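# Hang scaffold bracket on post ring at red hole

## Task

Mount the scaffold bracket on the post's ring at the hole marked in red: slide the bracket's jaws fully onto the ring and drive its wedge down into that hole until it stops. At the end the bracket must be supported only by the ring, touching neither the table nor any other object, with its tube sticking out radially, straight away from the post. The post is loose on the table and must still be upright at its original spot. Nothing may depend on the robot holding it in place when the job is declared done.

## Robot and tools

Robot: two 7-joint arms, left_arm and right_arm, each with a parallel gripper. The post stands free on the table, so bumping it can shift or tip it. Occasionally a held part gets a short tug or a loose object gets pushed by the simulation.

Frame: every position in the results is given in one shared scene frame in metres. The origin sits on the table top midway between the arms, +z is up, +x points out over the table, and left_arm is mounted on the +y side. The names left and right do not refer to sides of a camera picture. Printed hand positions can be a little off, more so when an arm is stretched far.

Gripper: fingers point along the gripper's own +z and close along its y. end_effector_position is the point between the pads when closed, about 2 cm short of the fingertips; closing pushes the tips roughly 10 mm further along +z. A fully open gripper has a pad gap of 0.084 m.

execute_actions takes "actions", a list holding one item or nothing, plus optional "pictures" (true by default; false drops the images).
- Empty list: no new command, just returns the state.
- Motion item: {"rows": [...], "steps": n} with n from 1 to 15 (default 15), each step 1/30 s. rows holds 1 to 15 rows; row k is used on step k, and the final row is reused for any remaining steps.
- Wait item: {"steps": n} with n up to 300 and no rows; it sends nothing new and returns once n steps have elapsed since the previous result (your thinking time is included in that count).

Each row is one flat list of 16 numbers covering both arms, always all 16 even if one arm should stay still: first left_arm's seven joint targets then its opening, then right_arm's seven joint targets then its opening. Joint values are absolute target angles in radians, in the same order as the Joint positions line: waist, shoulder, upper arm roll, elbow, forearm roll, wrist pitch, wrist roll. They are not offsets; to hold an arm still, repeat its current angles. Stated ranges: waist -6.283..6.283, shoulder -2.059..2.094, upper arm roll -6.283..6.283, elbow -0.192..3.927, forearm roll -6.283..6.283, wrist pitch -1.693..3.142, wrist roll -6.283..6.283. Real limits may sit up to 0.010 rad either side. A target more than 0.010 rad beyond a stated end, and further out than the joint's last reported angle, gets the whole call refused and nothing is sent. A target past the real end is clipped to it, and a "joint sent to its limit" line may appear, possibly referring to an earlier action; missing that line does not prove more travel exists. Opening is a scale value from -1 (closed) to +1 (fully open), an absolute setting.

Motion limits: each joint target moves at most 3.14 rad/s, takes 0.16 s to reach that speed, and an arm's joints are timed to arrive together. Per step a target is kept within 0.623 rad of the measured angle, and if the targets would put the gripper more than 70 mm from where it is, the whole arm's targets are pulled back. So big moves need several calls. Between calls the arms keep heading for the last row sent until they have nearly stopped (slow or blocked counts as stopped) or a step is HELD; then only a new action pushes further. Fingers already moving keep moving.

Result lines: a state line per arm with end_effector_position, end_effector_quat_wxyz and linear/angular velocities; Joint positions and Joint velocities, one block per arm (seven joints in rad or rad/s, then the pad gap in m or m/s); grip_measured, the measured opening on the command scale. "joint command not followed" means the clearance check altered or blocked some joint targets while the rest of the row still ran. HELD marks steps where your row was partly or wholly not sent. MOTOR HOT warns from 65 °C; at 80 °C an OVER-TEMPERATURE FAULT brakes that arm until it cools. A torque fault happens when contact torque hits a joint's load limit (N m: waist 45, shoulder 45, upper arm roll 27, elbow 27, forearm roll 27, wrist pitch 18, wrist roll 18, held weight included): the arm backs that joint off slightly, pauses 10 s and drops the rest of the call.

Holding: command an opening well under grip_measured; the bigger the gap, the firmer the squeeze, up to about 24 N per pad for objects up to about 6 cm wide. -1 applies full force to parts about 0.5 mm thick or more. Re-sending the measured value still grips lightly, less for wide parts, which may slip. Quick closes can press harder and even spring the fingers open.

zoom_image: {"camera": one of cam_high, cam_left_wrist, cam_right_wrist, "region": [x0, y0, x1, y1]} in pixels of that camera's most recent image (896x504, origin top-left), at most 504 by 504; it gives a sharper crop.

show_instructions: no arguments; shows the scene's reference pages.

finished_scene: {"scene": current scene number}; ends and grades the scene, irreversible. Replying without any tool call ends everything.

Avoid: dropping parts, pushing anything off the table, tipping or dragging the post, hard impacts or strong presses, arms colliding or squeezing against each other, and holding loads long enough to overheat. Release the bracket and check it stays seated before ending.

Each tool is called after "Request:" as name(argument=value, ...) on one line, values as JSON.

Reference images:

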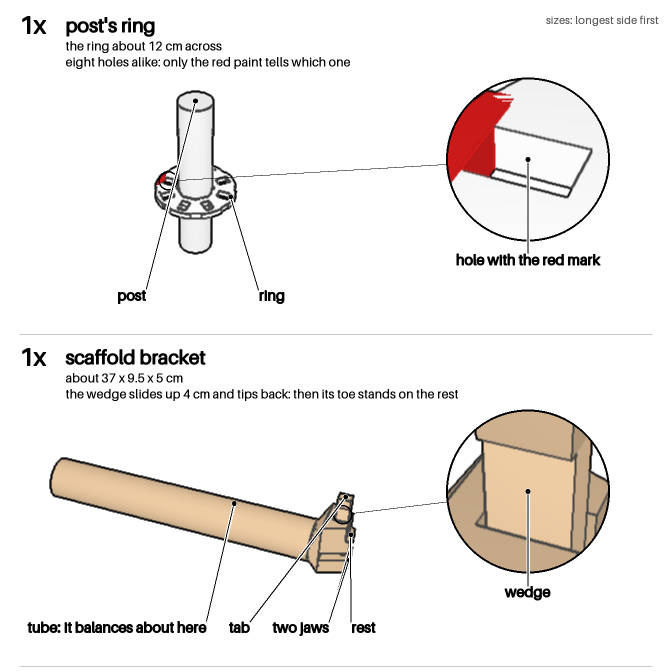

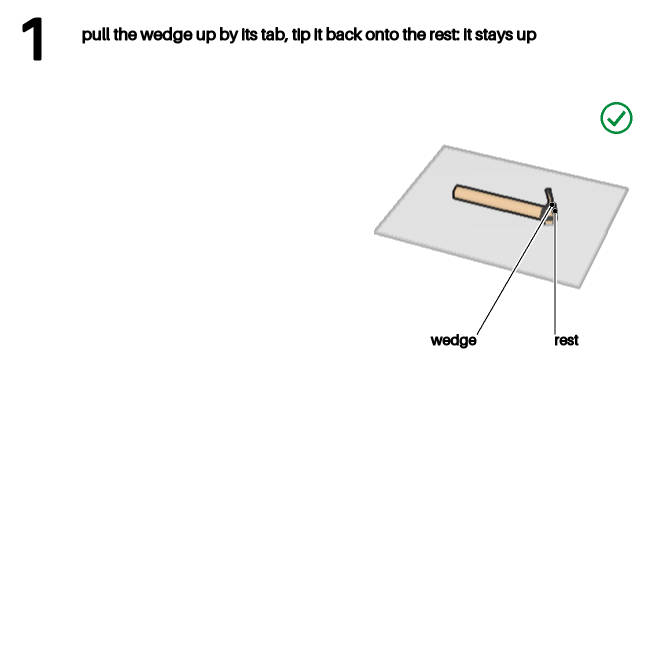

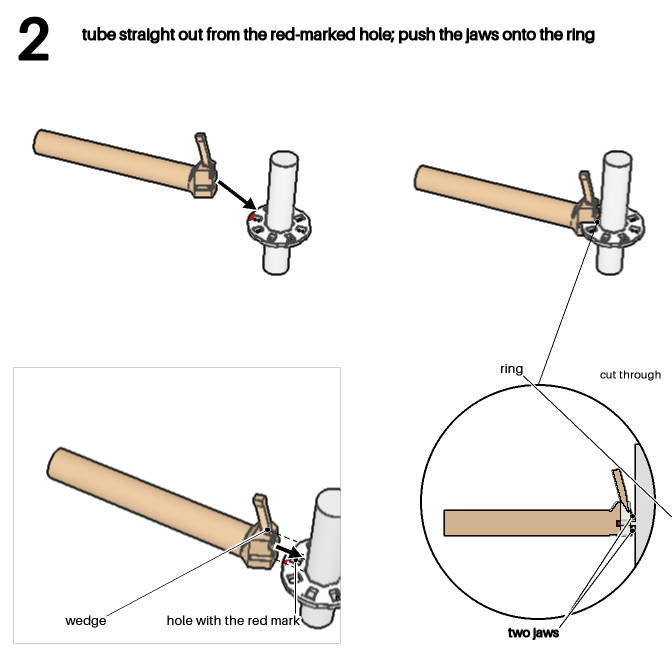

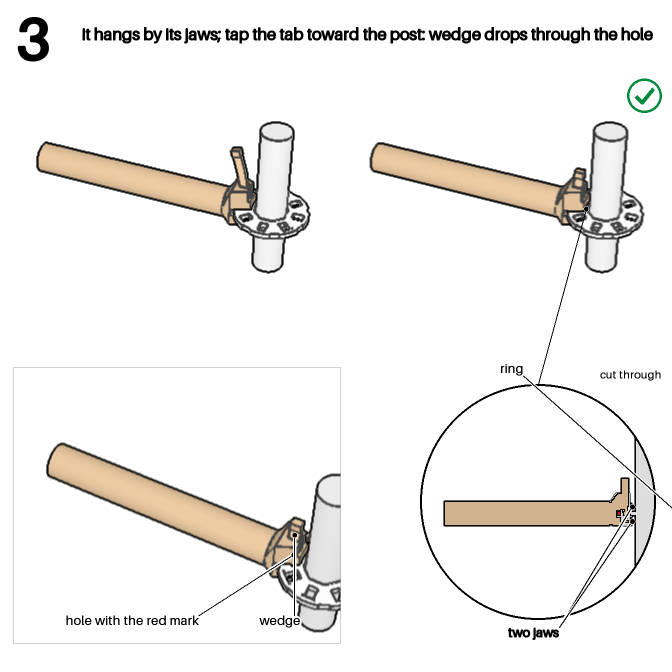

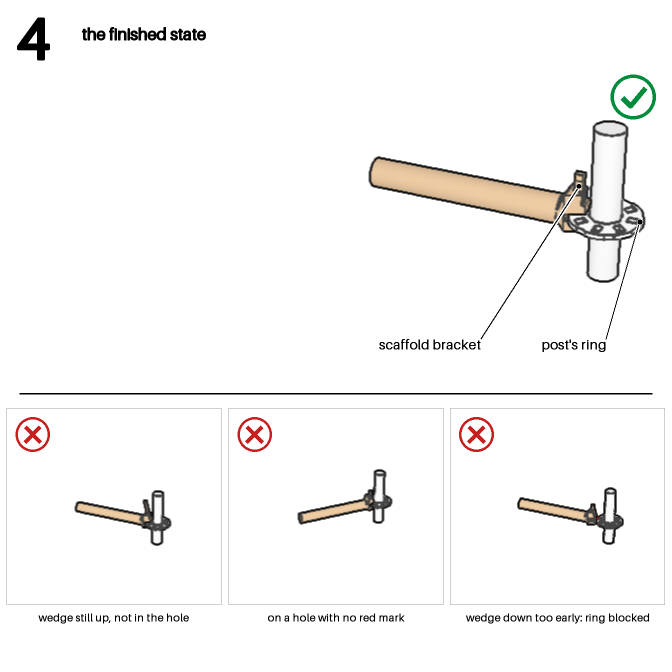

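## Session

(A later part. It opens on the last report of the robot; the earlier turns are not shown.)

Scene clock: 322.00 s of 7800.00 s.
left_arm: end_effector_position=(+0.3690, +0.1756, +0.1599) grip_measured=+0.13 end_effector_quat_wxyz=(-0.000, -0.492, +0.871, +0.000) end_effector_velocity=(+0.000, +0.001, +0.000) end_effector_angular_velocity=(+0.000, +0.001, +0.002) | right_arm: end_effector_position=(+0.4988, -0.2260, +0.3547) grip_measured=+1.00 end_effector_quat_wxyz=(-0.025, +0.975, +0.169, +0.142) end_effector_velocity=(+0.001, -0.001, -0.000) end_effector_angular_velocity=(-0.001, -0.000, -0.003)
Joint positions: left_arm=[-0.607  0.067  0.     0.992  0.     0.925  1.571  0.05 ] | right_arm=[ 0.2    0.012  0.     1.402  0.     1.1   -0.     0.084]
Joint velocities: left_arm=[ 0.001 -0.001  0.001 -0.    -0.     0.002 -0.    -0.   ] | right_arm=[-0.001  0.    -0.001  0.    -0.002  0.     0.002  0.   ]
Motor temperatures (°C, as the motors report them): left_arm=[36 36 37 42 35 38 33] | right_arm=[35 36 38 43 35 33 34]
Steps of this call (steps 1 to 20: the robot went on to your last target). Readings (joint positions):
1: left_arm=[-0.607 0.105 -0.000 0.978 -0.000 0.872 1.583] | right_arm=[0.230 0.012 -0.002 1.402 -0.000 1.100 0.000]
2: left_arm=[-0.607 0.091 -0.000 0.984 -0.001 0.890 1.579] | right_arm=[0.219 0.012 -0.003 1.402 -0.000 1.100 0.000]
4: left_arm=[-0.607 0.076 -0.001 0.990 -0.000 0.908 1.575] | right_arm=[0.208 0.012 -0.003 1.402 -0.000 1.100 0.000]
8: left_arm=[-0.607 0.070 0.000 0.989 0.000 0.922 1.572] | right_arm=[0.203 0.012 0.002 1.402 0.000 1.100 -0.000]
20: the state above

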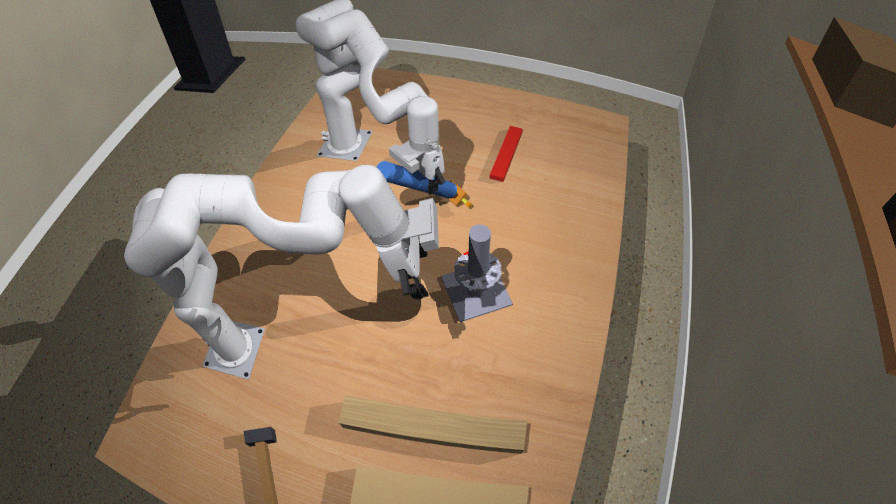

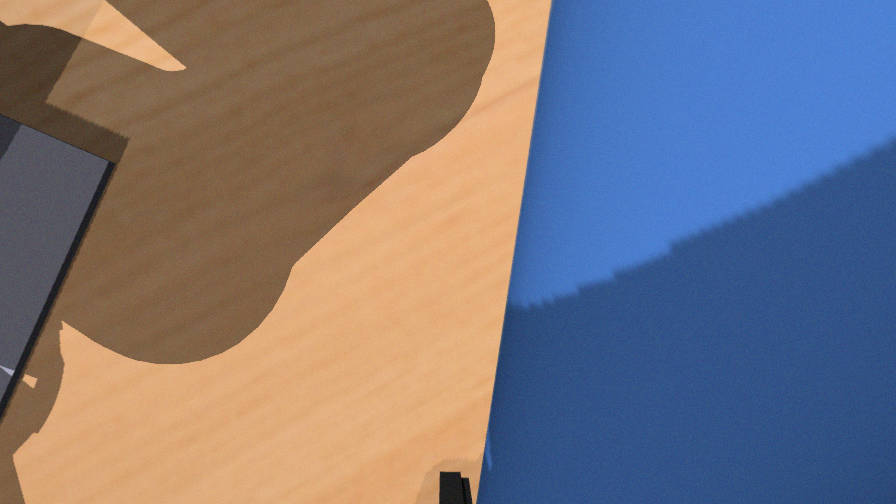

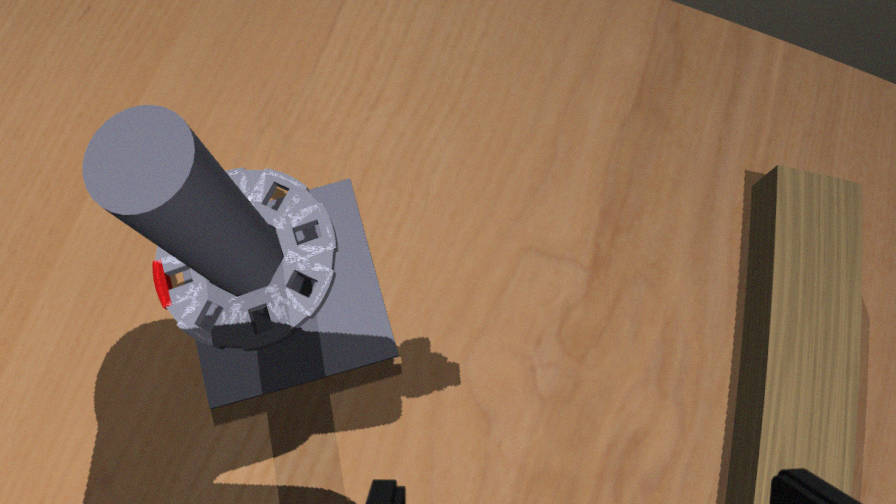

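Request:
execute_actions(actions=[{"rows": [[-0.6067, 0.075, 0.0, 0.989, 0.0, 0.914, 1.5708, -1, 0.2, 0.012, 0.0, 1.402, 0.0, 1.1, 0.0, 1],[-0.6067, 0.085, 0.0, 0.9856, 0.0, 0.9006, 1.5708, -1, 0.2, 0.012, 0.0, 1.402, 0.0, 1.1, 0.0, 1],[-0.6067, 0.095, 0.0, 0.982, 0.0, 0.887, 1.5708, -1, 0.2, 0.012, 0.0, 1.402, 0.0, 1.1, 0.0, 1],[-0.6067, 0.105, 0.0, 0.979, 0.0, 0.874, 1.5708, -1, 0.2, 0.012, 0.0, 1.402, 0.0, 1.1, 0.0, 1],[-0.6067, 0.115, 0.0, 0.9755, 0.0, 0.8605, 1.5708, -1, 0.2, 0.012, 0.0, 1.402, 0.0, 1.1, 0.0, 1],[-0.6067, 0.125, 0.0, 0.972, 0.0, 0.847, 1.5708, -1, 0.2, 0.012, 0.0, 1.402, 0.0, 1.1, 0.0, 1],[-0.6067, 0.135, 0.0, 0.9687, 0.0, 0.8337, 1.5708, -1, 0.2, 0.012, 0.0, 1.402, 0.0, 1.1, 0.0, 1],[-0.6067, 0.145, 0.0, 0.965, 0.0, 0.82, 1.5708, -1, 0.2, 0.012, 0.0, 1.402, 0.0, 1.1, 0.0, 1],[-0.6067, 0.155, 0.0, 0.962, 0.0, 0.807, 1.5708, -1, 0.2, 0.012, 0.0, 1.402, 0.0, 1.1, 0.0, 1],[-0.6067, 0.165, 0.0, 0.9585, 0.0, 0.7935, 1.5708, -1, 0.2, 0.012, 0.0, 1.402, 0.0, 1.1, 0.0, 1],[-0.6067, 0.175, 0.0, 0.955, 0.0, 0.78, 1.5708, -1, 0.2, 0.012, 0.0, 1.402, 0.0, 1.1, 0.0, 1],[-0.6067, 0.185, 0.0, 0.9518, 0.0, 0.7668, 1.5708, -1, 0.2, 0.012, 0.0, 1.402, 0.0, 1.1, 0.0, 1],[-0.6067, 0.195, 0.0, 0.948, 0.0, 0.753, 1.5708, -1, 0.2, 0.012, 0.0, 1.402, 0.0, 1.1, 0.0, 1],[-0.6067, 0.205, 0.0, 0.945, 0.0, 0.74, 1.5708, -1, 0.2, 0.012, 0.0, 1.402, 0.0, 1.1, 0.0, 1],[-0.6067, 0.21, 0.0, 0.943, 0.0, 0.733, 1.5708, -1, 0.2, 0.012, 0.0, 1.402, 0.0, 1.1, 0.0, 1]], "steps": 15}])

Scene clock: 342.77 s of 7800.00 s.
left_arm: end_effector_position=(+0.3750, +0.1722, +0.1026) grip_measured=+0.13 end_effector_quat_wxyz=(+0.000, -0.492, +0.871, +0.000) end_effector_velocity=(-0.004, +0.012, -0.162) end_effector_angular_velocity=(+0.027, +0.042, +0.020) | right_arm: end_effector_position=(+0.4989, -0.2262, +0.3547) grip_measured=+1.00 end_effector_quat_wxyz=(-0.025, +0.975, +0.168, +0.142) end_effector_velocity=(-0.000, +0.000, -0.000) end_effector_angular_velocity=(+0.000, +0.000, +0.001)
Joint positions: left_arm=[-0.607  0.182  0.     0.953  0.     0.771  1.571  0.05 ] | right_arm=[0.2   0.012 0.    1.402 0.    1.1   0.    0.084]
Joint velocities: left_arm=[ 0.007  0.306  0.011 -0.123 -0.001 -0.379 -0.001 -0.   ] | right_arm=[ 0.001  0.    -0.     0.     0.    -0.    -0.    -0.   ]
Motor temperatures (°C, as the motors report them): left_arm=[36 36 37 44 35 38 33] | right_arm=[35 36 38 43 35 33 34]
Steps of this call (steps 1 to 15: the robot went on to your last target; steps 16 to 90: nothing new was sent; then 17.27 s passed at rest; steps 91 to 105: all 15 steps of this action). Readings (joint positions):
91: left_arm=[-0.607 0.067 0.000 0.992 -0.000 0.925 1.571] | right_arm=[0.200 0.012 0.000 1.402 0.000 1.100 0.000]
92: left_arm=[-0.607 0.068 0.000 0.991 -0.000 0.922 1.571] | right_arm=[0.200 0.012 0.000 1.402 0.000 1.100 -0.000]
94: left_arm=[-0.607 0.078 -0.000 0.989 0.000 0.908 1.571] | right_arm=[0.200 0.012 0.000 1.402 0.000 1.100 0.000]
98: left_arm=[-0.608 0.111 -0.002 0.979 -0.000 0.863 1.571] | right_arm=[0.200 0.012 0.000 1.402 0.000 1.100 0.000]
105: the state above

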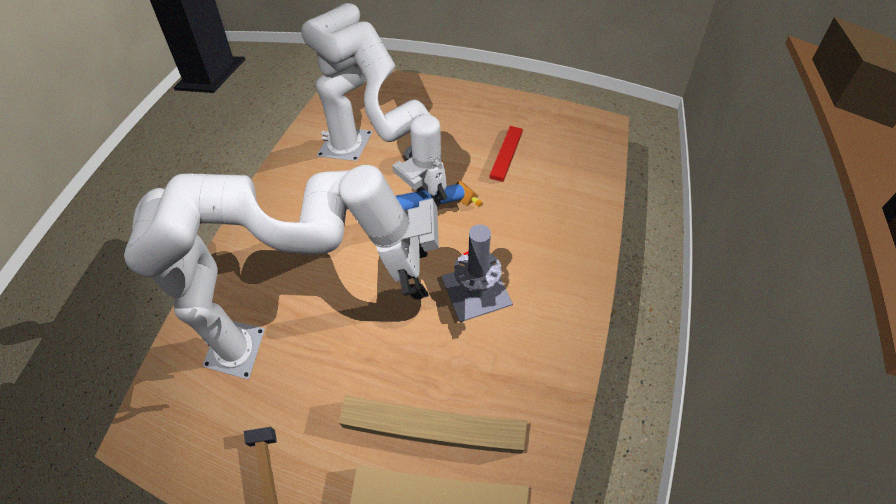

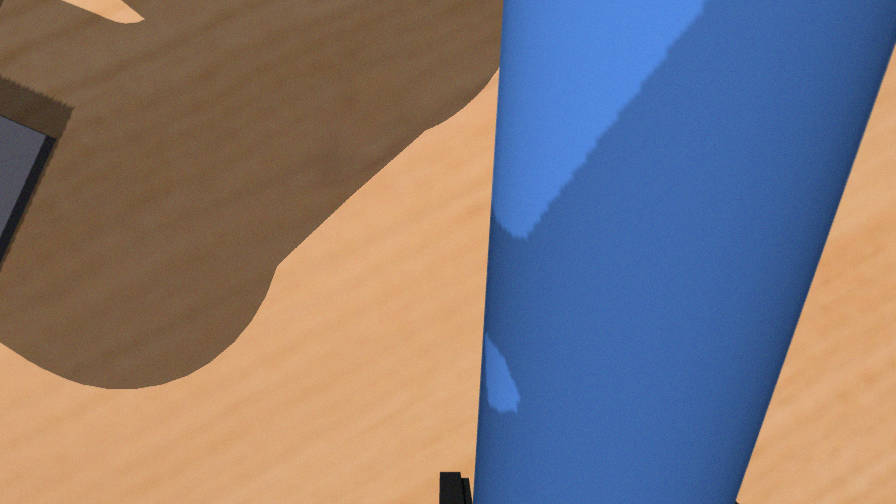

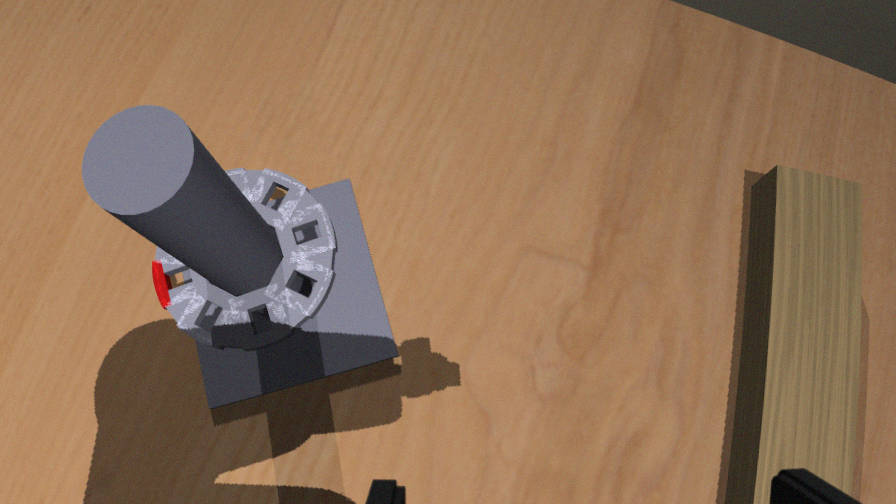

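Request:
execute_actions(actions=[{"rows": [[-0.6067, 0.22, 0.0, 0.94, 0.0, 0.72, 1.5708, -1, 0.18, 0.012, 0.0, 1.402, 0.0, 1.1, 0.0, 1],[-0.6067, 0.23, 0.0, 0.9365, 0.0, 0.7065, 1.5708, -1, 0.15, 0.012, 0.0, 1.402, 0.0, 1.1, 0.0, 1],[-0.6067, 0.24, 0.0, 0.933, 0.0, 0.693, 1.5708, -1, 0.11, 0.012, 0.0, 1.402, 0.0, 1.1, 0.0, 1],[-0.6067, 0.25, 0.0, 0.93, 0.0, 0.68, 1.5708, -1, 0.07, 0.012, 0.0, 1.402, 0.0, 1.1, 0.0, 1],[-0.6067, 0.26, 0.0, 0.9264, 0.0, 0.6664, 1.5708, -1, 0.03, 0.012, 0.0, 1.402, 0.0, 1.1, 0.0, 1],[-0.6067, 0.27, 0.0, 0.923, 0.0, 0.653, 1.5708, -1, -0.01, 0.012, 0.0, 1.402, 0.0, 1.1, 0.0, 1],[-0.6067, 0.28, 0.0, 0.9196, 0.0, 0.6396, 1.5708, -1, -0.05, 0.012, 0.0, 1.402, 0.0, 1.1, 0.0, 1],[-0.6067, 0.29, 0.0, 0.916, 0.0, 0.626, 1.5708, -1, -0.09, 0.012, 0.0, 1.402, 0.0, 1.1, 0.0, 1],[-0.6067, 0.298, 0.0, 0.9135, 0.0, 0.6155, 1.5708, -1, -0.13, 0.012, 0.0, 1.402, 0.0, 1.1, 0.0, 1],[-0.6067, 0.306, 0.0, 0.911, 0.0, 0.605, 1.5708, -1, -0.17, 0.012, 0.0, 1.402, 0.0, 1.1, 0.0, 1],[-0.6067, 0.313, 0.0, 0.9085, 0.0, 0.5955, 1.5708, -1, -0.21, 0.012, 0.0, 1.402, 0.0, 1.1, 0.0, 1],[-0.6067, 0.319, 0.0, 0.9065, 0.0, 0.5875, 1.5708, -1, -0.25, 0.012, 0.0, 1.402, 0.0, 1.1, 0.0, 1],[-0.6067, 0.324, 0.0, 0.9047, 0.0, 0.5807, 1.5708, -1, -0.29, 0.012, 0.0, 1.402, 0.0, 1.1, 0.0, 1],[-0.6067, 0.328, 0.0, 0.9034, 0.0, 0.5754, 1.5708, -1, -0.33, 0.012, 0.0, 1.402, 0.0, 1.1, 0.0, 1],[-0.6067, 0.33, 0.0, 0.9027, 0.0, 0.5727, 1.5708, -1, -0.36, 0.012, 0.0, 1.402, 0.0, 1.1, 0.0, 1]], "steps": 15}], pictures=false)

Request:
execute_actions(actions=[{"steps": 20}])

Scene clock: 363.70 s of 7800.00 s.
left_arm: end_effector_position=(+0.3722, +0.1740, +0.0362) grip_measured=+0.13 end_effector_quat_wxyz=(-0.001, -0.492, +0.871, +0.001) end_effector_velocity=(-0.008, +0.002, -0.078) end_effector_angular_velocity=(-0.004, -0.004, -0.002) | right_arm: end_effector_position=(+0.5309, -0.4061, +0.3547) grip_measured=+1.00 end_effector_quat_wxyz=(-0.001, +0.989, +0.005, +0.144) end_effector_velocity=(+0.004, -0.463, -0.000) end_effector_angular_velocity=(+0.001, +0.001, -0.839)
Joint positions: left_arm=[-0.607  0.316  0.     0.907  0.     0.593  1.571  0.05 ] | right_arm=[-0.131  0.012 -0.002  1.402 -0.     1.1    0.     0.084]
Joint velocities: left_arm=[-0.001  0.164 -0.003 -0.051 -0.001 -0.22  -0.001 -0.   ] | right_arm=[-0.842  0.     0.003 -0.     0.001  0.001  0.     0.   ]
Motor temperatures (°C, as the motors report them): left_arm=[36 36 37 43 35 38 33] | right_arm=[35 36 38 44 35 33 34]
Steps of this call (steps 1 to 30: the robot went on to your last target; steps 31 to 90: nothing new was sent; then 17.43 s passed at rest; steps 91 to 105: all 15 steps of this action). Readings (joint positions):
91: left_arm=[-0.607 0.210 -0.000 0.943 -0.000 0.733 1.571] | right_arm=[0.200 0.012 0.000 1.402 0.000 1.100 -0.000]
92: left_arm=[-0.607 0.212 -0.000 0.943 -0.000 0.730 1.571] | right_arm=[0.197 0.012 0.001 1.402 0.000 1.100 -0.000]
94: left_arm=[-0.607 0.221 -0.001 0.941 -0.000 0.715 1.571] | right_arm=[0.173 0.012 0.005 1.402 0.000 1.100 -0.000]
98: left_arm=[-0.608 0.257 -0.002 0.928 -0.000 0.668 1.571] | right_arm=[0.066 0.012 -0.002 1.402 -0.000 1.100 0.000]
105: the state above

Scene clock: 364.37 s of 7800.00 s.
left_arm: end_effector_position=(+0.3735, +0.1732, +0.0312) grip_measured=+0.13 end_effector_quat_wxyz=(+0.001, -0.492, +0.871, -0.002) end_effector_velocity=(-0.002, +0.001, -0.002) end_effector_angular_velocity=(+0.002, +0.004, -0.001) | right_arm: end_effector_position=(+0.5180, -0.5296, +0.3548) grip_measured=+1.00 end_effector_quat_wxyz=(+0.016, +0.984, -0.107, +0.144) end_effector_velocity=(-0.002, -0.007, -0.000) end_effector_angular_velocity=(+0.000, +0.001, -0.014)
Joint positions: left_arm=[-0.606  0.329  0.     0.905  0.     0.571  1.571  0.05 ] | right_arm=[-0.359  0.012  0.001  1.402  0.     1.1   -0.     0.084]
Joint velocities: left_arm=[-0.     0.003 -0.001 -0.003 -0.    -0.001  0.001 -0.   ] | right_arm=[-0.008  0.001 -0.006  0.     0.    -0.    -0.    -0.   ]
Motor temperatures (°C, as the motors report them): left_arm=[36 36 37 43 35 38 33] | right_arm=[35 36 38 44 35 33 34]
Steps of this call (steps 1 to 20: the robot went on to your last target). Readings (joint positions):
1: left_arm=[-0.607 0.320 0.000 0.906 0.000 0.588 1.571] | right_arm=[-0.159 0.012 -0.002 1.402 -0.000 1.100 0.000]
2: left_arm=[-0.607 0.321 0.000 0.906 -0.000 0.584 1.571] | right_arm=[-0.187 0.012 -0.002 1.402 -0.000 1.100 0.000]
4: left_arm=[-0.606 0.322 0.001 0.906 -0.000 0.580 1.571] | right_arm=[-0.243 0.012 -0.001 1.402 -0.000 1.100 0.000]
8: left_arm=[-0.606 0.324 0.001 0.906 -0.000 0.575 1.571] | right_arm=[-0.335 0.012 -0.005 1.402 -0.000 1.100 0.000]
20: the state above

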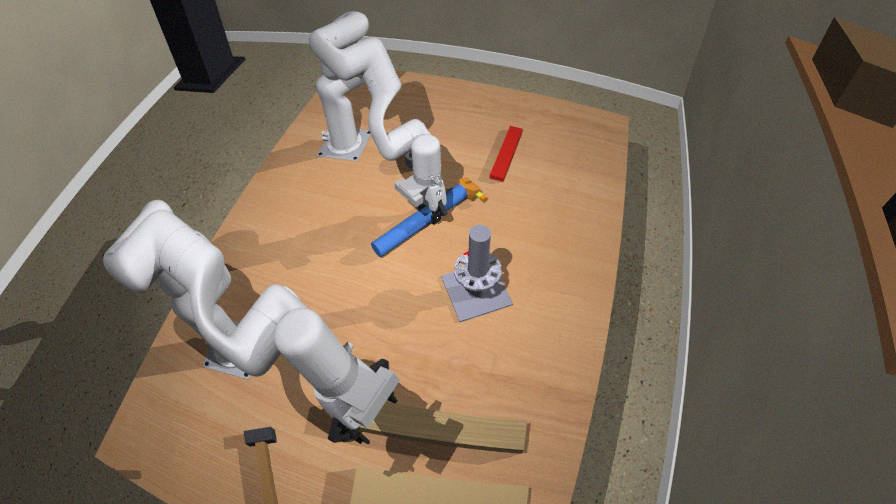

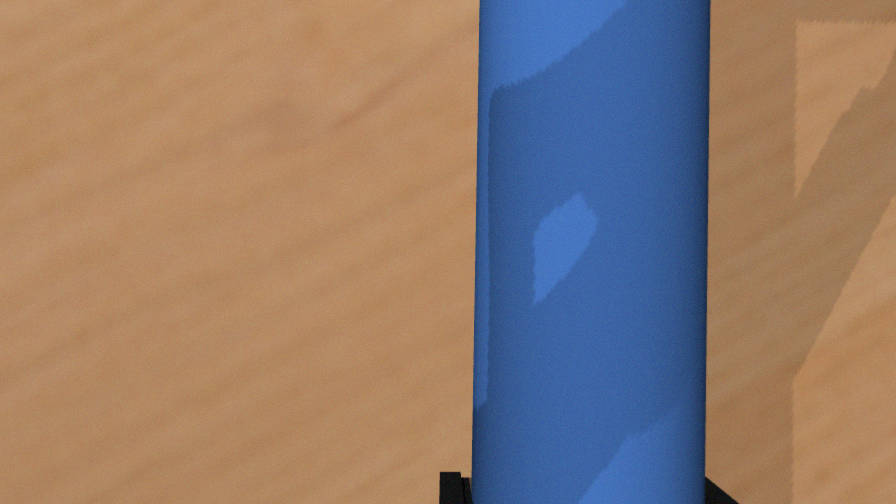

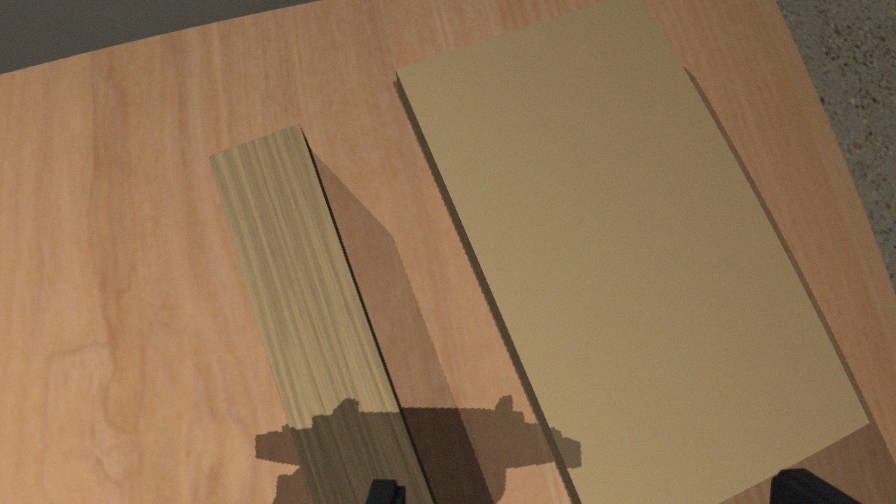

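Request:
execute_actions(actions=[{"rows": [[-0.6067, 0.33, 0.0, 0.9027, 0.0, 0.5727, 1.5708, 0.2, -0.36, 0.012, 0.0, 1.402, 0.0, 1.1, 0.0, 1],[-0.6067, 0.33, 0.0, 0.9027, 0.0, 0.5727, 1.5708, 0.4, -0.36, 0.012, 0.0, 1.402, 0.0, 1.1, 0.0, 1],[-0.6067, 0.33, 0.0, 0.9027, 0.0, 0.5727, 1.5708, 0.7, -0.36, 0.012, 0.0, 1.402, 0.0, 1.1, 0.0, 1],[-0.6067, 0.33, 0.0, 0.9027, 0.0, 0.5727, 1.5708, 1, -0.36, 0.012, 0.0, 1.402, 0.0, 1.1, 0.0, 1],[-0.6067, 0.33, 0.0, 0.9027, 0.0, 0.5727, 1.5708, 1, -0.36, 0.012, 0.0, 1.402, 0.0, 1.1, 0.0, 1],[-0.6067, 0.33, 0.0, 0.9027, 0.0, 0.5727, 1.5708, 1, -0.36, 0.012, 0.0, 1.402, 0.0, 1.1, 0.0, 1],[-0.6067, 0.33, 0.0, 0.9027, 0.0, 0.5727, 1.5708, 1, -0.36, 0.012, 0.0, 1.402, 0.0, 1.1, 0.0, 1],[-0.6067, 0.33, 0.0, 0.9027, 0.0, 0.5727, 1.5708, 1, -0.36, 0.012, 0.0, 1.402, 0.0, 1.1, 0.0, 1],[-0.6067, 0.33, 0.0, 0.9027, 0.0, 0.5727, 1.5708, 1, -0.36, 0.012, 0.0, 1.402, 0.0, 1.1, 0.0, 1],[-0.6067, -0.04, 0.0, 1.17, 0.0, 1.21, 1.5708, 1, -0.36, 0.012, 0.0, 1.402, 0.0, 1.1, 0.0, 1]], "steps": 15}], pictures=false)

Request:
execute_actions(actions=[{"steps": 30}])

Scene clock: 424.70 s of 7800.00 s.
left_arm: end_effector_position=(+0.3759, +0.1710, +0.0675) grip_measured=+1.00 end_effector_quat_wxyz=(-0.003, -0.491, +0.871, +0.006) end_effector_velocity=(+0.120, -0.074, +0.480) end_effector_angular_velocity=(-0.105, -0.174, -0.003) | right_arm: end_effector_position=(+0.5178, -0.5305, +0.3547) grip_measured=+1.00 end_effector_quat_wxyz=(+0.016, +0.984, -0.108, +0.144) end_effector_velocity=(+0.000, -0.001, +0.000) end_effector_angular_velocity=(-0.001, -0.000, -0.001)
Joint positions: left_arm=[-0.607  0.263 -0.     0.948 -0.     0.699  1.571  0.084] | right_arm=[-0.36   0.012 -0.     1.402 -0.     1.1    0.     0.084]
Joint velocities: left_arm=[-0.    -0.746 -0.002  0.595  0.     1.138 -0.     0.   ] | right_arm=[-0.001  0.     0.     0.    -0.001 -0.001 -0.     0.   ]
Motor temperatures (°C, as the motors report them): left_arm=[36 35 37 38 35 38 33] | right_arm=[35 36 38 44 35 33 34]
Steps of this call (steps 1 to 15: the robot went on to your last target; steps 16 to 90: nothing new was sent; then 56.83 s passed at rest; steps 91 to 105: all 15 steps of this action). Readings (joint positions):
91: left_arm=[-0.607 0.330 0.000 0.904 0.000 0.573 1.571] | right_arm=[-0.360 0.012 -0.000 1.402 -0.000 1.100 0.000]
92: left_arm=[-0.607 0.331 -0.000 0.903 -0.000 0.574 1.571] | right_arm=[-0.360 0.012 0.000 1.402 -0.000 1.100 0.000]
94: left_arm=[-0.607 0.335 -0.001 0.895 -0.000 0.577 1.571] | right_arm=[-0.360 0.012 -0.000 1.402 -0.000 1.100 -0.000]
98: left_arm=[-0.607 0.335 -0.001 0.895 -0.000 0.577 1.571] | right_arm=[-0.360 0.012 -0.000 1.402 -0.000 1.100 0.000]
105: the state above

Scene clock: 425.70 s of 7800.00 s.
left_arm: end_effector_position=(+0.3660, +0.1774, +0.2616) grip_measured=+1.00 end_effector_quat_wxyz=(-0.000, -0.492, +0.871, +0.000) end_effector_velocity=(+0.000, +0.001, +0.001) end_effector_angular_velocity=(-0.001, -0.002, +0.001) | right_arm: end_effector_position=(+0.5178, -0.5305, +0.3547) grip_measured=+1.00 end_effector_quat_wxyz=(+0.016, +0.984, -0.108, +0.144) end_effector_velocity=(+0.000, +0.000, -0.001) end_effector_angular_velocity=(+0.001, +0.001, +0.000)
Joint positions: left_arm=[-0.607 -0.04   0.     1.17  -0.     1.21   1.571  0.084] | right_arm=[-0.36   0.012  0.     1.402  0.     1.1    0.     0.084]
Joint velocities: left_arm=[ 0.    -0.003  0.001  0.     0.     0.001 -0.     0.   ] | right_arm=[ 0.001  0.001  0.    -0.     0.001 -0.     0.    -0.   ]
Motor temperatures (°C, as the motors report them): left_arm=[36 35 37 38 35 38 33] | right_arm=[35 36 38 44 35 33 34]
Steps of this call (steps 1 to 30: the robot went on to your last target). Readings (joint positions):
1: left_arm=[-0.607 0.239 -0.000 0.968 -0.000 0.737 1.571] | right_arm=[-0.360 0.012 0.000 1.402 0.000 1.100 0.000]
2: left_arm=[-0.607 0.215 -0.000 0.986 -0.000 0.775 1.571] | right_arm=[-0.360 0.012 -0.000 1.402 0.000 1.100 0.000]
4: left_arm=[-0.607 0.170 -0.000 1.019 -0.000 0.851 1.571] | right_arm=[-0.360 0.012 -0.000 1.402 -0.000 1.100 -0.000]
8: left_arm=[-0.607 0.081 -0.000 1.083 -0.000 1.002 1.571] | right_arm=[-0.360 0.012 0.000 1.402 -0.000 1.100 0.000]
30: the state above

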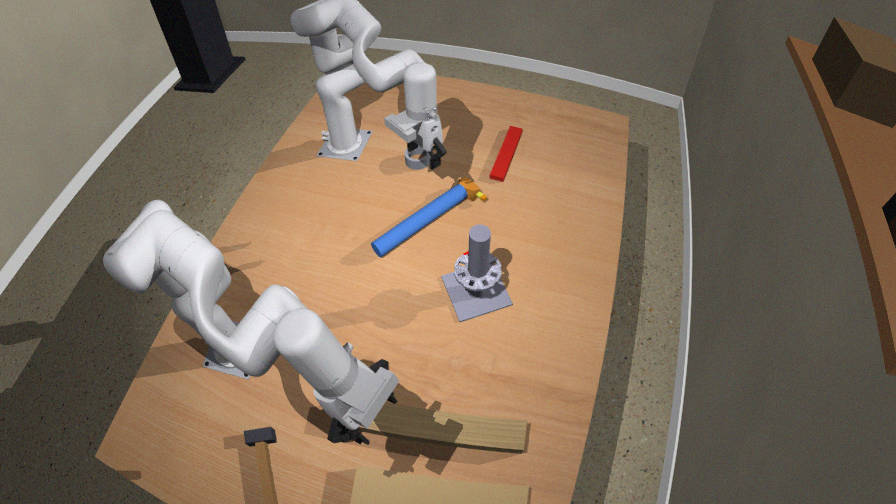

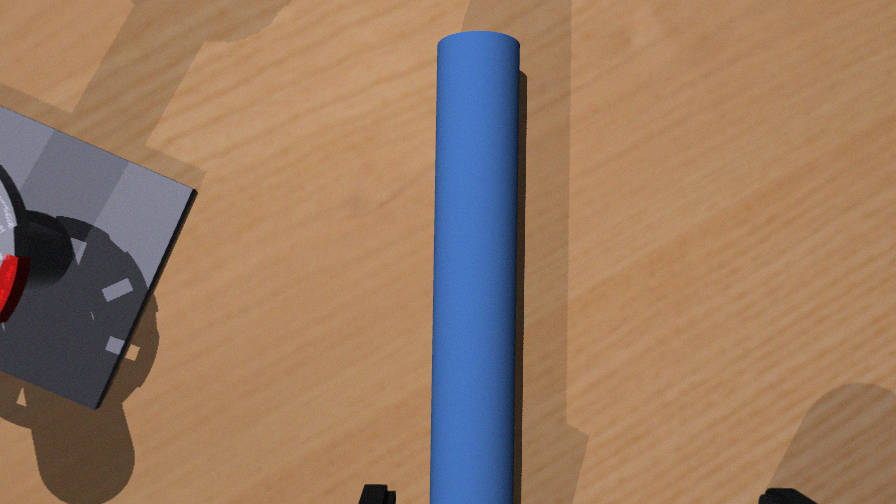

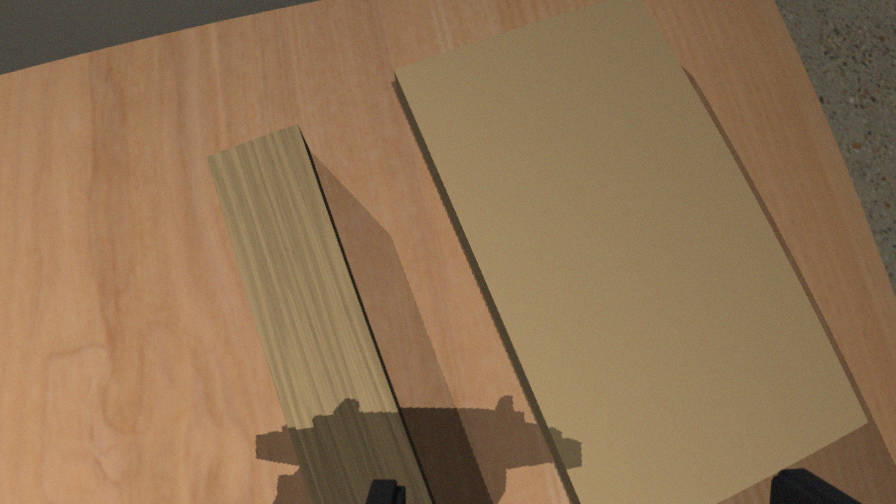

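Request:
execute_actions(actions=[{"rows": [[-0.5432, 0.552, 0.0, 1.7936, 3.1416, -1.2416, 1.6494, 1, -0.36, 0.012, 0.0, 1.402, 0.0, 1.1, 0.0, 1]], "steps": 15}], pictures=false)

Request:
execute_actions(actions=[{"steps": 80}])

Scene clock: 446.20 s of 7800.00 s.
left_arm: end_effector_position=(+0.5686, +0.1415, +0.3079) grip_measured=+1.00 end_effector_quat_wxyz=(+0.265, -0.367, +0.887, -0.089) end_effector_velocity=(+0.428, -0.157, +0.198) end_effector_angular_velocity=(+0.370, -1.570, -0.948) | right_arm: end_effector_position=(+0.5178, -0.5305, +0.3547) grip_measured=+1.00 end_effector_quat_wxyz=(+0.016, +0.984, -0.108, +0.144) end_effector_velocity=(+0.000, +0.000, +0.001) end_effector_angular_velocity=(-0.001, -0.001, +0.000)
Joint positions: left_arm=[-0.573  0.274  0.001  1.501  0.426  0.783  1.612  0.084] | right_arm=[-0.36   0.012 -0.     1.402  0.     1.1    0.     0.084]
Joint velocities: left_arm=[ 0.073  0.672  0.002  0.706  1.305 -1.3    0.089 -0.   ] | right_arm=[ 0.001 -0.001 -0.     0.    -0.001  0.     0.001 -0.   ]
Motor temperatures (°C, as the motors report them): left_arm=[36 35 37 41 35 38 33] | right_arm=[35 36 38 44 35 33 34]
Steps of this call (steps 1 to 15: the robot went on to your last target; steps 16 to 90: nothing new was sent; then 17.00 s passed at rest; steps 91 to 105: all 15 steps of this action). Readings (joint positions):
91: left_arm=[-0.607 -0.040 -0.000 1.170 0.000 1.210 1.571] | right_arm=[-0.360 0.012 -0.000 1.402 -0.000 1.100 0.000]
92: left_arm=[-0.606 -0.037 -0.000 1.174 0.004 1.206 1.571] | right_arm=[-0.360 0.012 0.000 1.402 -0.000 1.100 -0.000]
94: left_arm=[-0.603 -0.001 -0.002 1.213 0.044 1.166 1.577] | right_arm=[-0.360 0.012 -0.000 1.402 -0.000 1.100 -0.000]
98: left_arm=[-0.591 0.107 0.000 1.325 0.166 1.044 1.590] | right_arm=[-0.360 0.012 0.000 1.402 -0.000 1.100 0.000]
105: the state above

Scene clock: 448.87 s of 7800.00 s.
left_arm: end_effector_position=(+0.3867, +0.1998, +0.2001) grip_measured=+1.00 end_effector_quat_wxyz=(-0.000, +0.874, +0.485, +0.000) end_effector_velocity=(+0.001, +0.001, +0.000) end_effector_angular_velocity=(-0.000, -0.001, +0.001) | right_arm: end_effector_position=(+0.5178, -0.5305, +0.3547) grip_measured=+1.00 end_effector_quat_wxyz=(+0.016, +0.984, -0.108, +0.144) end_effector_velocity=(+0.000, +0.001, -0.000) end_effector_angular_velocity=(+0.001, +0.000, +0.000)
Joint positions: left_arm=[-0.543  0.552 -0.     1.794  3.142 -1.242  1.649  0.084] | right_arm=[-0.36   0.012 -0.     1.402 -0.     1.1    0.     0.084]
Joint velocities: left_arm=[ 0.001  0.     0.001  0.001 -0.    -0.     0.001  0.   ] | right_arm=[0.    0.001 0.    0.    0.001 0.    0.    0.   ]
Motor temperatures (°C, as the motors report them): left_arm=[36 35 37 41 35 38 33] | right_arm=[35 36 38 44 35 33 34]
Steps of this call (steps 1 to 75: the robot went on to your last target; steps 76 to 80: nothing new was sent). Readings (joint positions):
1: left_arm=[-0.570 0.297 0.001 1.524 0.471 0.739 1.615] | right_arm=[-0.360 0.012 -0.000 1.402 -0.000 1.100 -0.000]
2: left_arm=[-0.568 0.318 0.001 1.547 0.518 0.691 1.618] | right_arm=[-0.360 0.012 0.000 1.402 -0.000 1.100 0.000]
4: left_arm=[-0.563 0.360 0.001 1.591 0.621 0.589 1.624] | right_arm=[-0.360 0.012 -0.000 1.402 -0.000 1.100 -0.000]
8: left_arm=[-0.555 0.433 0.001 1.668 0.859 0.351 1.633] | right_arm=[-0.360 0.012 -0.000 1.402 0.000 1.100 0.000]
80: the state above
All arms were judged still, so your last target was given up. Only a new action makes them travel on or press farther. Fingers that are still opening or closing keep moving.

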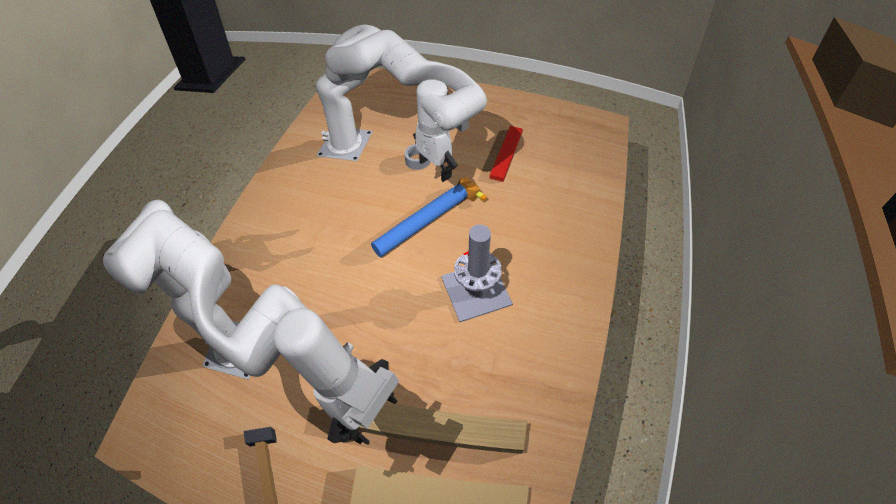

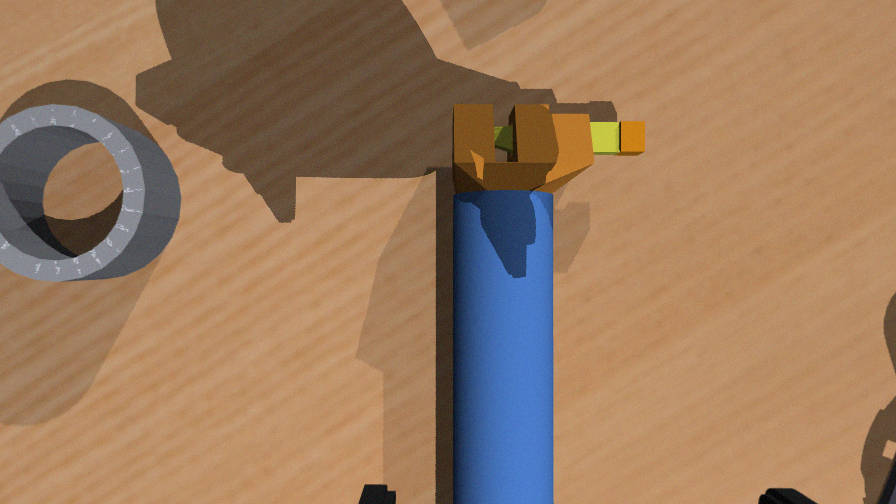

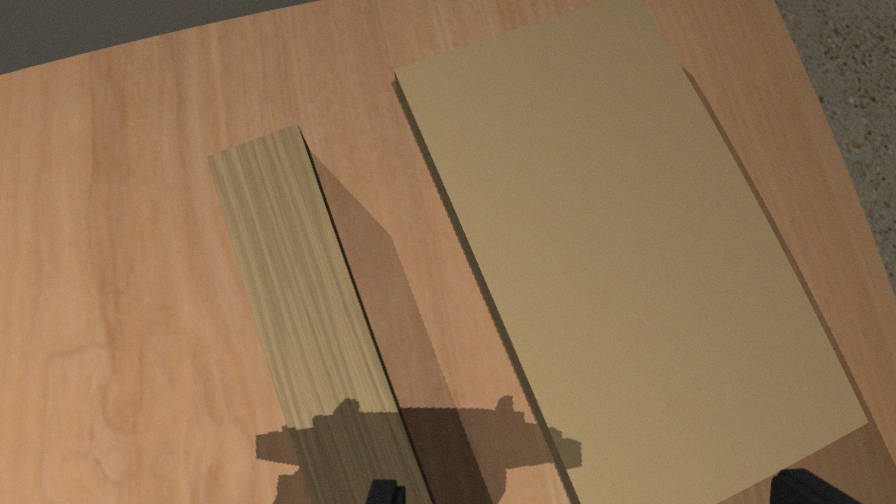

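Request:
execute_actions(actions=[{"rows": [[-0.5205, 0.6639, 0.0, 1.6519, 3.1416, -0.988, 1.6721, 1, -0.36, 0.012, 0.0, 1.402, 0.0, 1.1, 0.0, 1]], "steps": 15}], pictures=false)

Request:
execute_actions(actions=[{"rows": [[-0.5205, 0.69, 0.0, 1.644, 3.1416, -0.954, 1.6721, 1, -0.36, 0.012, 0.0, 1.402, 0.0, 1.1, 0.0, 1],[-0.5205, 0.71, 0.0, 1.638, 3.1416, -0.928, 1.6721, 1, -0.36, 0.012, 0.0, 1.402, 0.0, 1.1, 0.0, 1],[-0.5205, 0.73, 0.0, 1.632, 3.1416, -0.902, 1.6721, 1, -0.36, 0.012, 0.0, 1.402, 0.0, 1.1, 0.0, 1],[-0.5205, 0.745, 0.0, 1.6276, 3.1416, -0.8826, 1.6721, 1, -0.36, 0.012, 0.0, 1.402, 0.0, 1.1, 0.0, 1],[-0.5205, 0.755, 0.0, 1.6246, 3.1416, -0.8696, 1.6721, 1, -0.36, 0.012, 0.0, 1.402, 0.0, 1.1, 0.0, 1],[-0.5205, 0.7613, 0.0, 1.6227, 3.1416, -0.8614, 1.6721, 1, -0.36, 0.012, 0.0, 1.402, 0.0, 1.1, 0.0, 1]], "steps": 15}])

Scene clock: 484.87 s of 7800.00 s.
left_arm: end_effector_position=(+0.3946, +0.2075, +0.0929) grip_measured=+1.00 end_effector_quat_wxyz=(+0.001, +0.875, +0.485, +0.000) end_effector_velocity=(+0.009, -0.007, -0.005) end_effector_angular_velocity=(-0.026, -0.044, -0.009) | right_arm: end_effector_position=(+0.5178, -0.5305, +0.3547) grip_measured=+1.00 end_effector_quat_wxyz=(+0.016, +0.984, -0.108, +0.144) end_effector_velocity=(+0.000, +0.000, +0.001) end_effector_angular_velocity=(-0.001, -0.001, +0.002)
Joint positions: left_arm=[-0.521  0.661 -0.     1.656  3.142 -0.994  1.672  0.084] | right_arm=[-0.36   0.012  0.     1.402 -0.     1.1   -0.     0.084]
Joint velocities: left_arm=[ 0.    -0.003 -0.005 -0.009 -0.001  0.056  0.006  0.   ] | right_arm=[ 0.001 -0.001  0.     0.    -0.001 -0.    -0.001 -0.   ]
Motor temperatures (°C, as the motors report them): left_arm=[36 36 37 41 35 38 33] | right_arm=[35 36 38 44 35 33 34]
Steps of this call (steps 1 to 90: nothing new was sent; then 32.50 s passed at rest; steps 91 to 105: all 15 steps of this action). Readings (joint positions):
91: left_arm=[-0.543 0.552 -0.000 1.794 3.142 -1.241 1.649] | right_arm=[-0.360 0.012 -0.000 1.402 -0.000 1.100 -0.000]
92: left_arm=[-0.543 0.553 -0.000 1.792 3.142 -1.237 1.650] | right_arm=[-0.360 0.012 -0.000 1.402 -0.000 1.100 -0.000]
94: left_arm=[-0.540 0.566 -0.001 1.774 3.141 -1.196 1.654] | right_arm=[-0.360 0.012 0.000 1.402 -0.000 1.100 0.000]
98: left_arm=[-0.527 0.632 0.000 1.693 3.142 -1.066 1.665] | right_arm=[-0.360 0.012 0.000 1.402 -0.000 1.100 -0.000]
105: the state above

Scene clock: 485.37 s of 7800.00 s.
left_arm: end_effector_position=(+0.3948, +0.2077, +0.0287) grip_measured=+1.00 end_effector_quat_wxyz=(+0.001, +0.874, +0.485, +0.001) end_effector_velocity=(+0.000, +0.000, -0.007) end_effector_angular_velocity=(-0.002, -0.003, +0.002) | right_arm: end_effector_position=(+0.5178, -0.5305, +0.3547) grip_measured=+1.00 end_effector_quat_wxyz=(+0.016, +0.984, -0.108, +0.144) end_effector_velocity=(+0.000, -0.000, -0.001) end_effector_angular_velocity=(-0.000, +0.001, +0.003)
Joint positions: left_arm=[-0.521  0.759 -0.     1.624  3.142 -0.863  1.672  0.084] | right_arm=[-0.36   0.012 -0.     1.402  0.     1.1   -0.     0.084]
Joint velocities: left_arm=[ 0.001  0.01   0.001 -0.005 -0.001  0.019  0.    -0.   ] | right_arm=[-0.001  0.001  0.001 -0.     0.    -0.    -0.003  0.   ]
Motor temperatures (°C, as the motors report them): left_arm=[36 36 37 41 35 38 33] | right_arm=[35 36 38 44 35 33 34]
Steps of this call (steps 1 to 15: all 15 steps of this action). Readings (joint positions):
1: left_arm=[-0.521 0.661 -0.000 1.655 3.142 -0.992 1.672] | right_arm=[-0.360 0.012 -0.000 1.402 -0.000 1.100 0.000]
2: left_arm=[-0.521 0.664 -0.000 1.655 3.142 -0.986 1.672] | right_arm=[-0.360 0.012 -0.000 1.402 0.000 1.100 0.000]
4: left_arm=[-0.521 0.684 -0.000 1.650 3.142 -0.956 1.672] | right_arm=[-0.360 0.012 0.000 1.402 -0.000 1.100 -0.000]
8: left_arm=[-0.521 0.746 0.000 1.625 3.142 -0.886 1.672] | right_arm=[-0.360 0.012 0.000 1.402 -0.000 1.100 -0.000]
15: the state above

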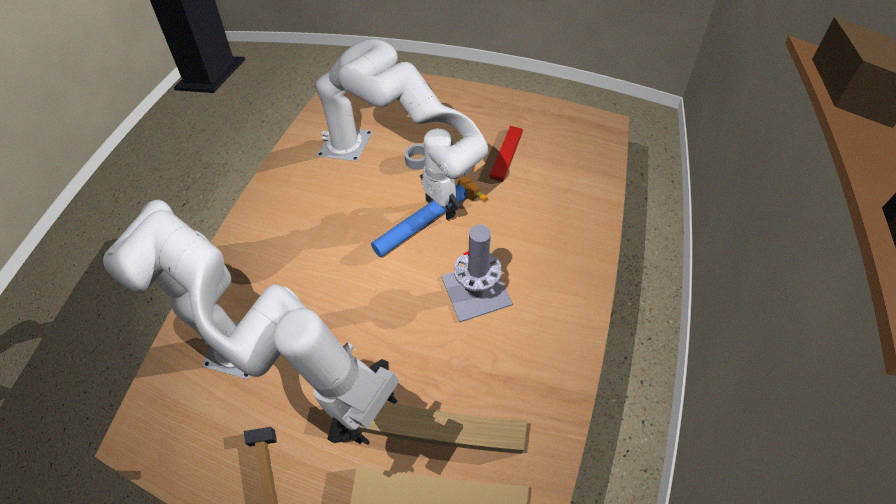

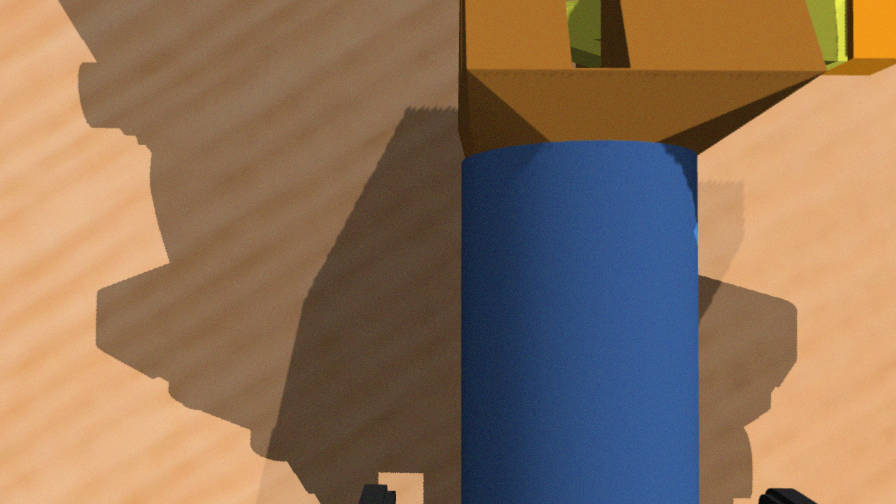

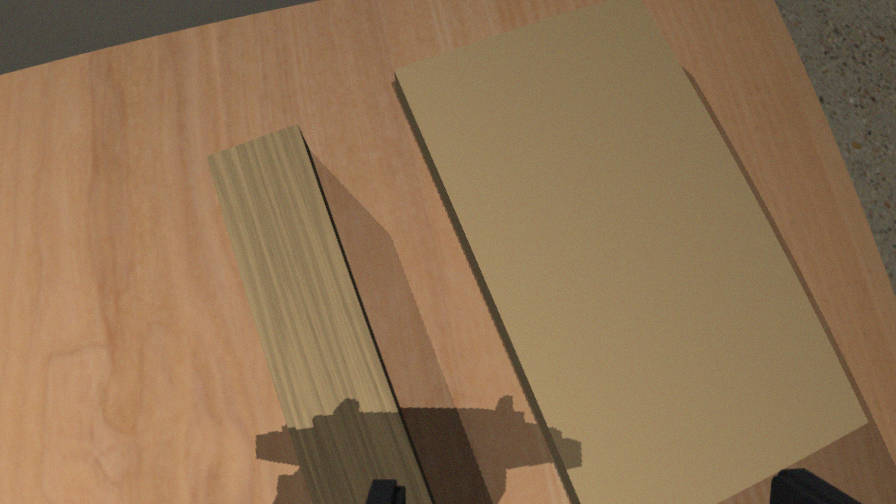

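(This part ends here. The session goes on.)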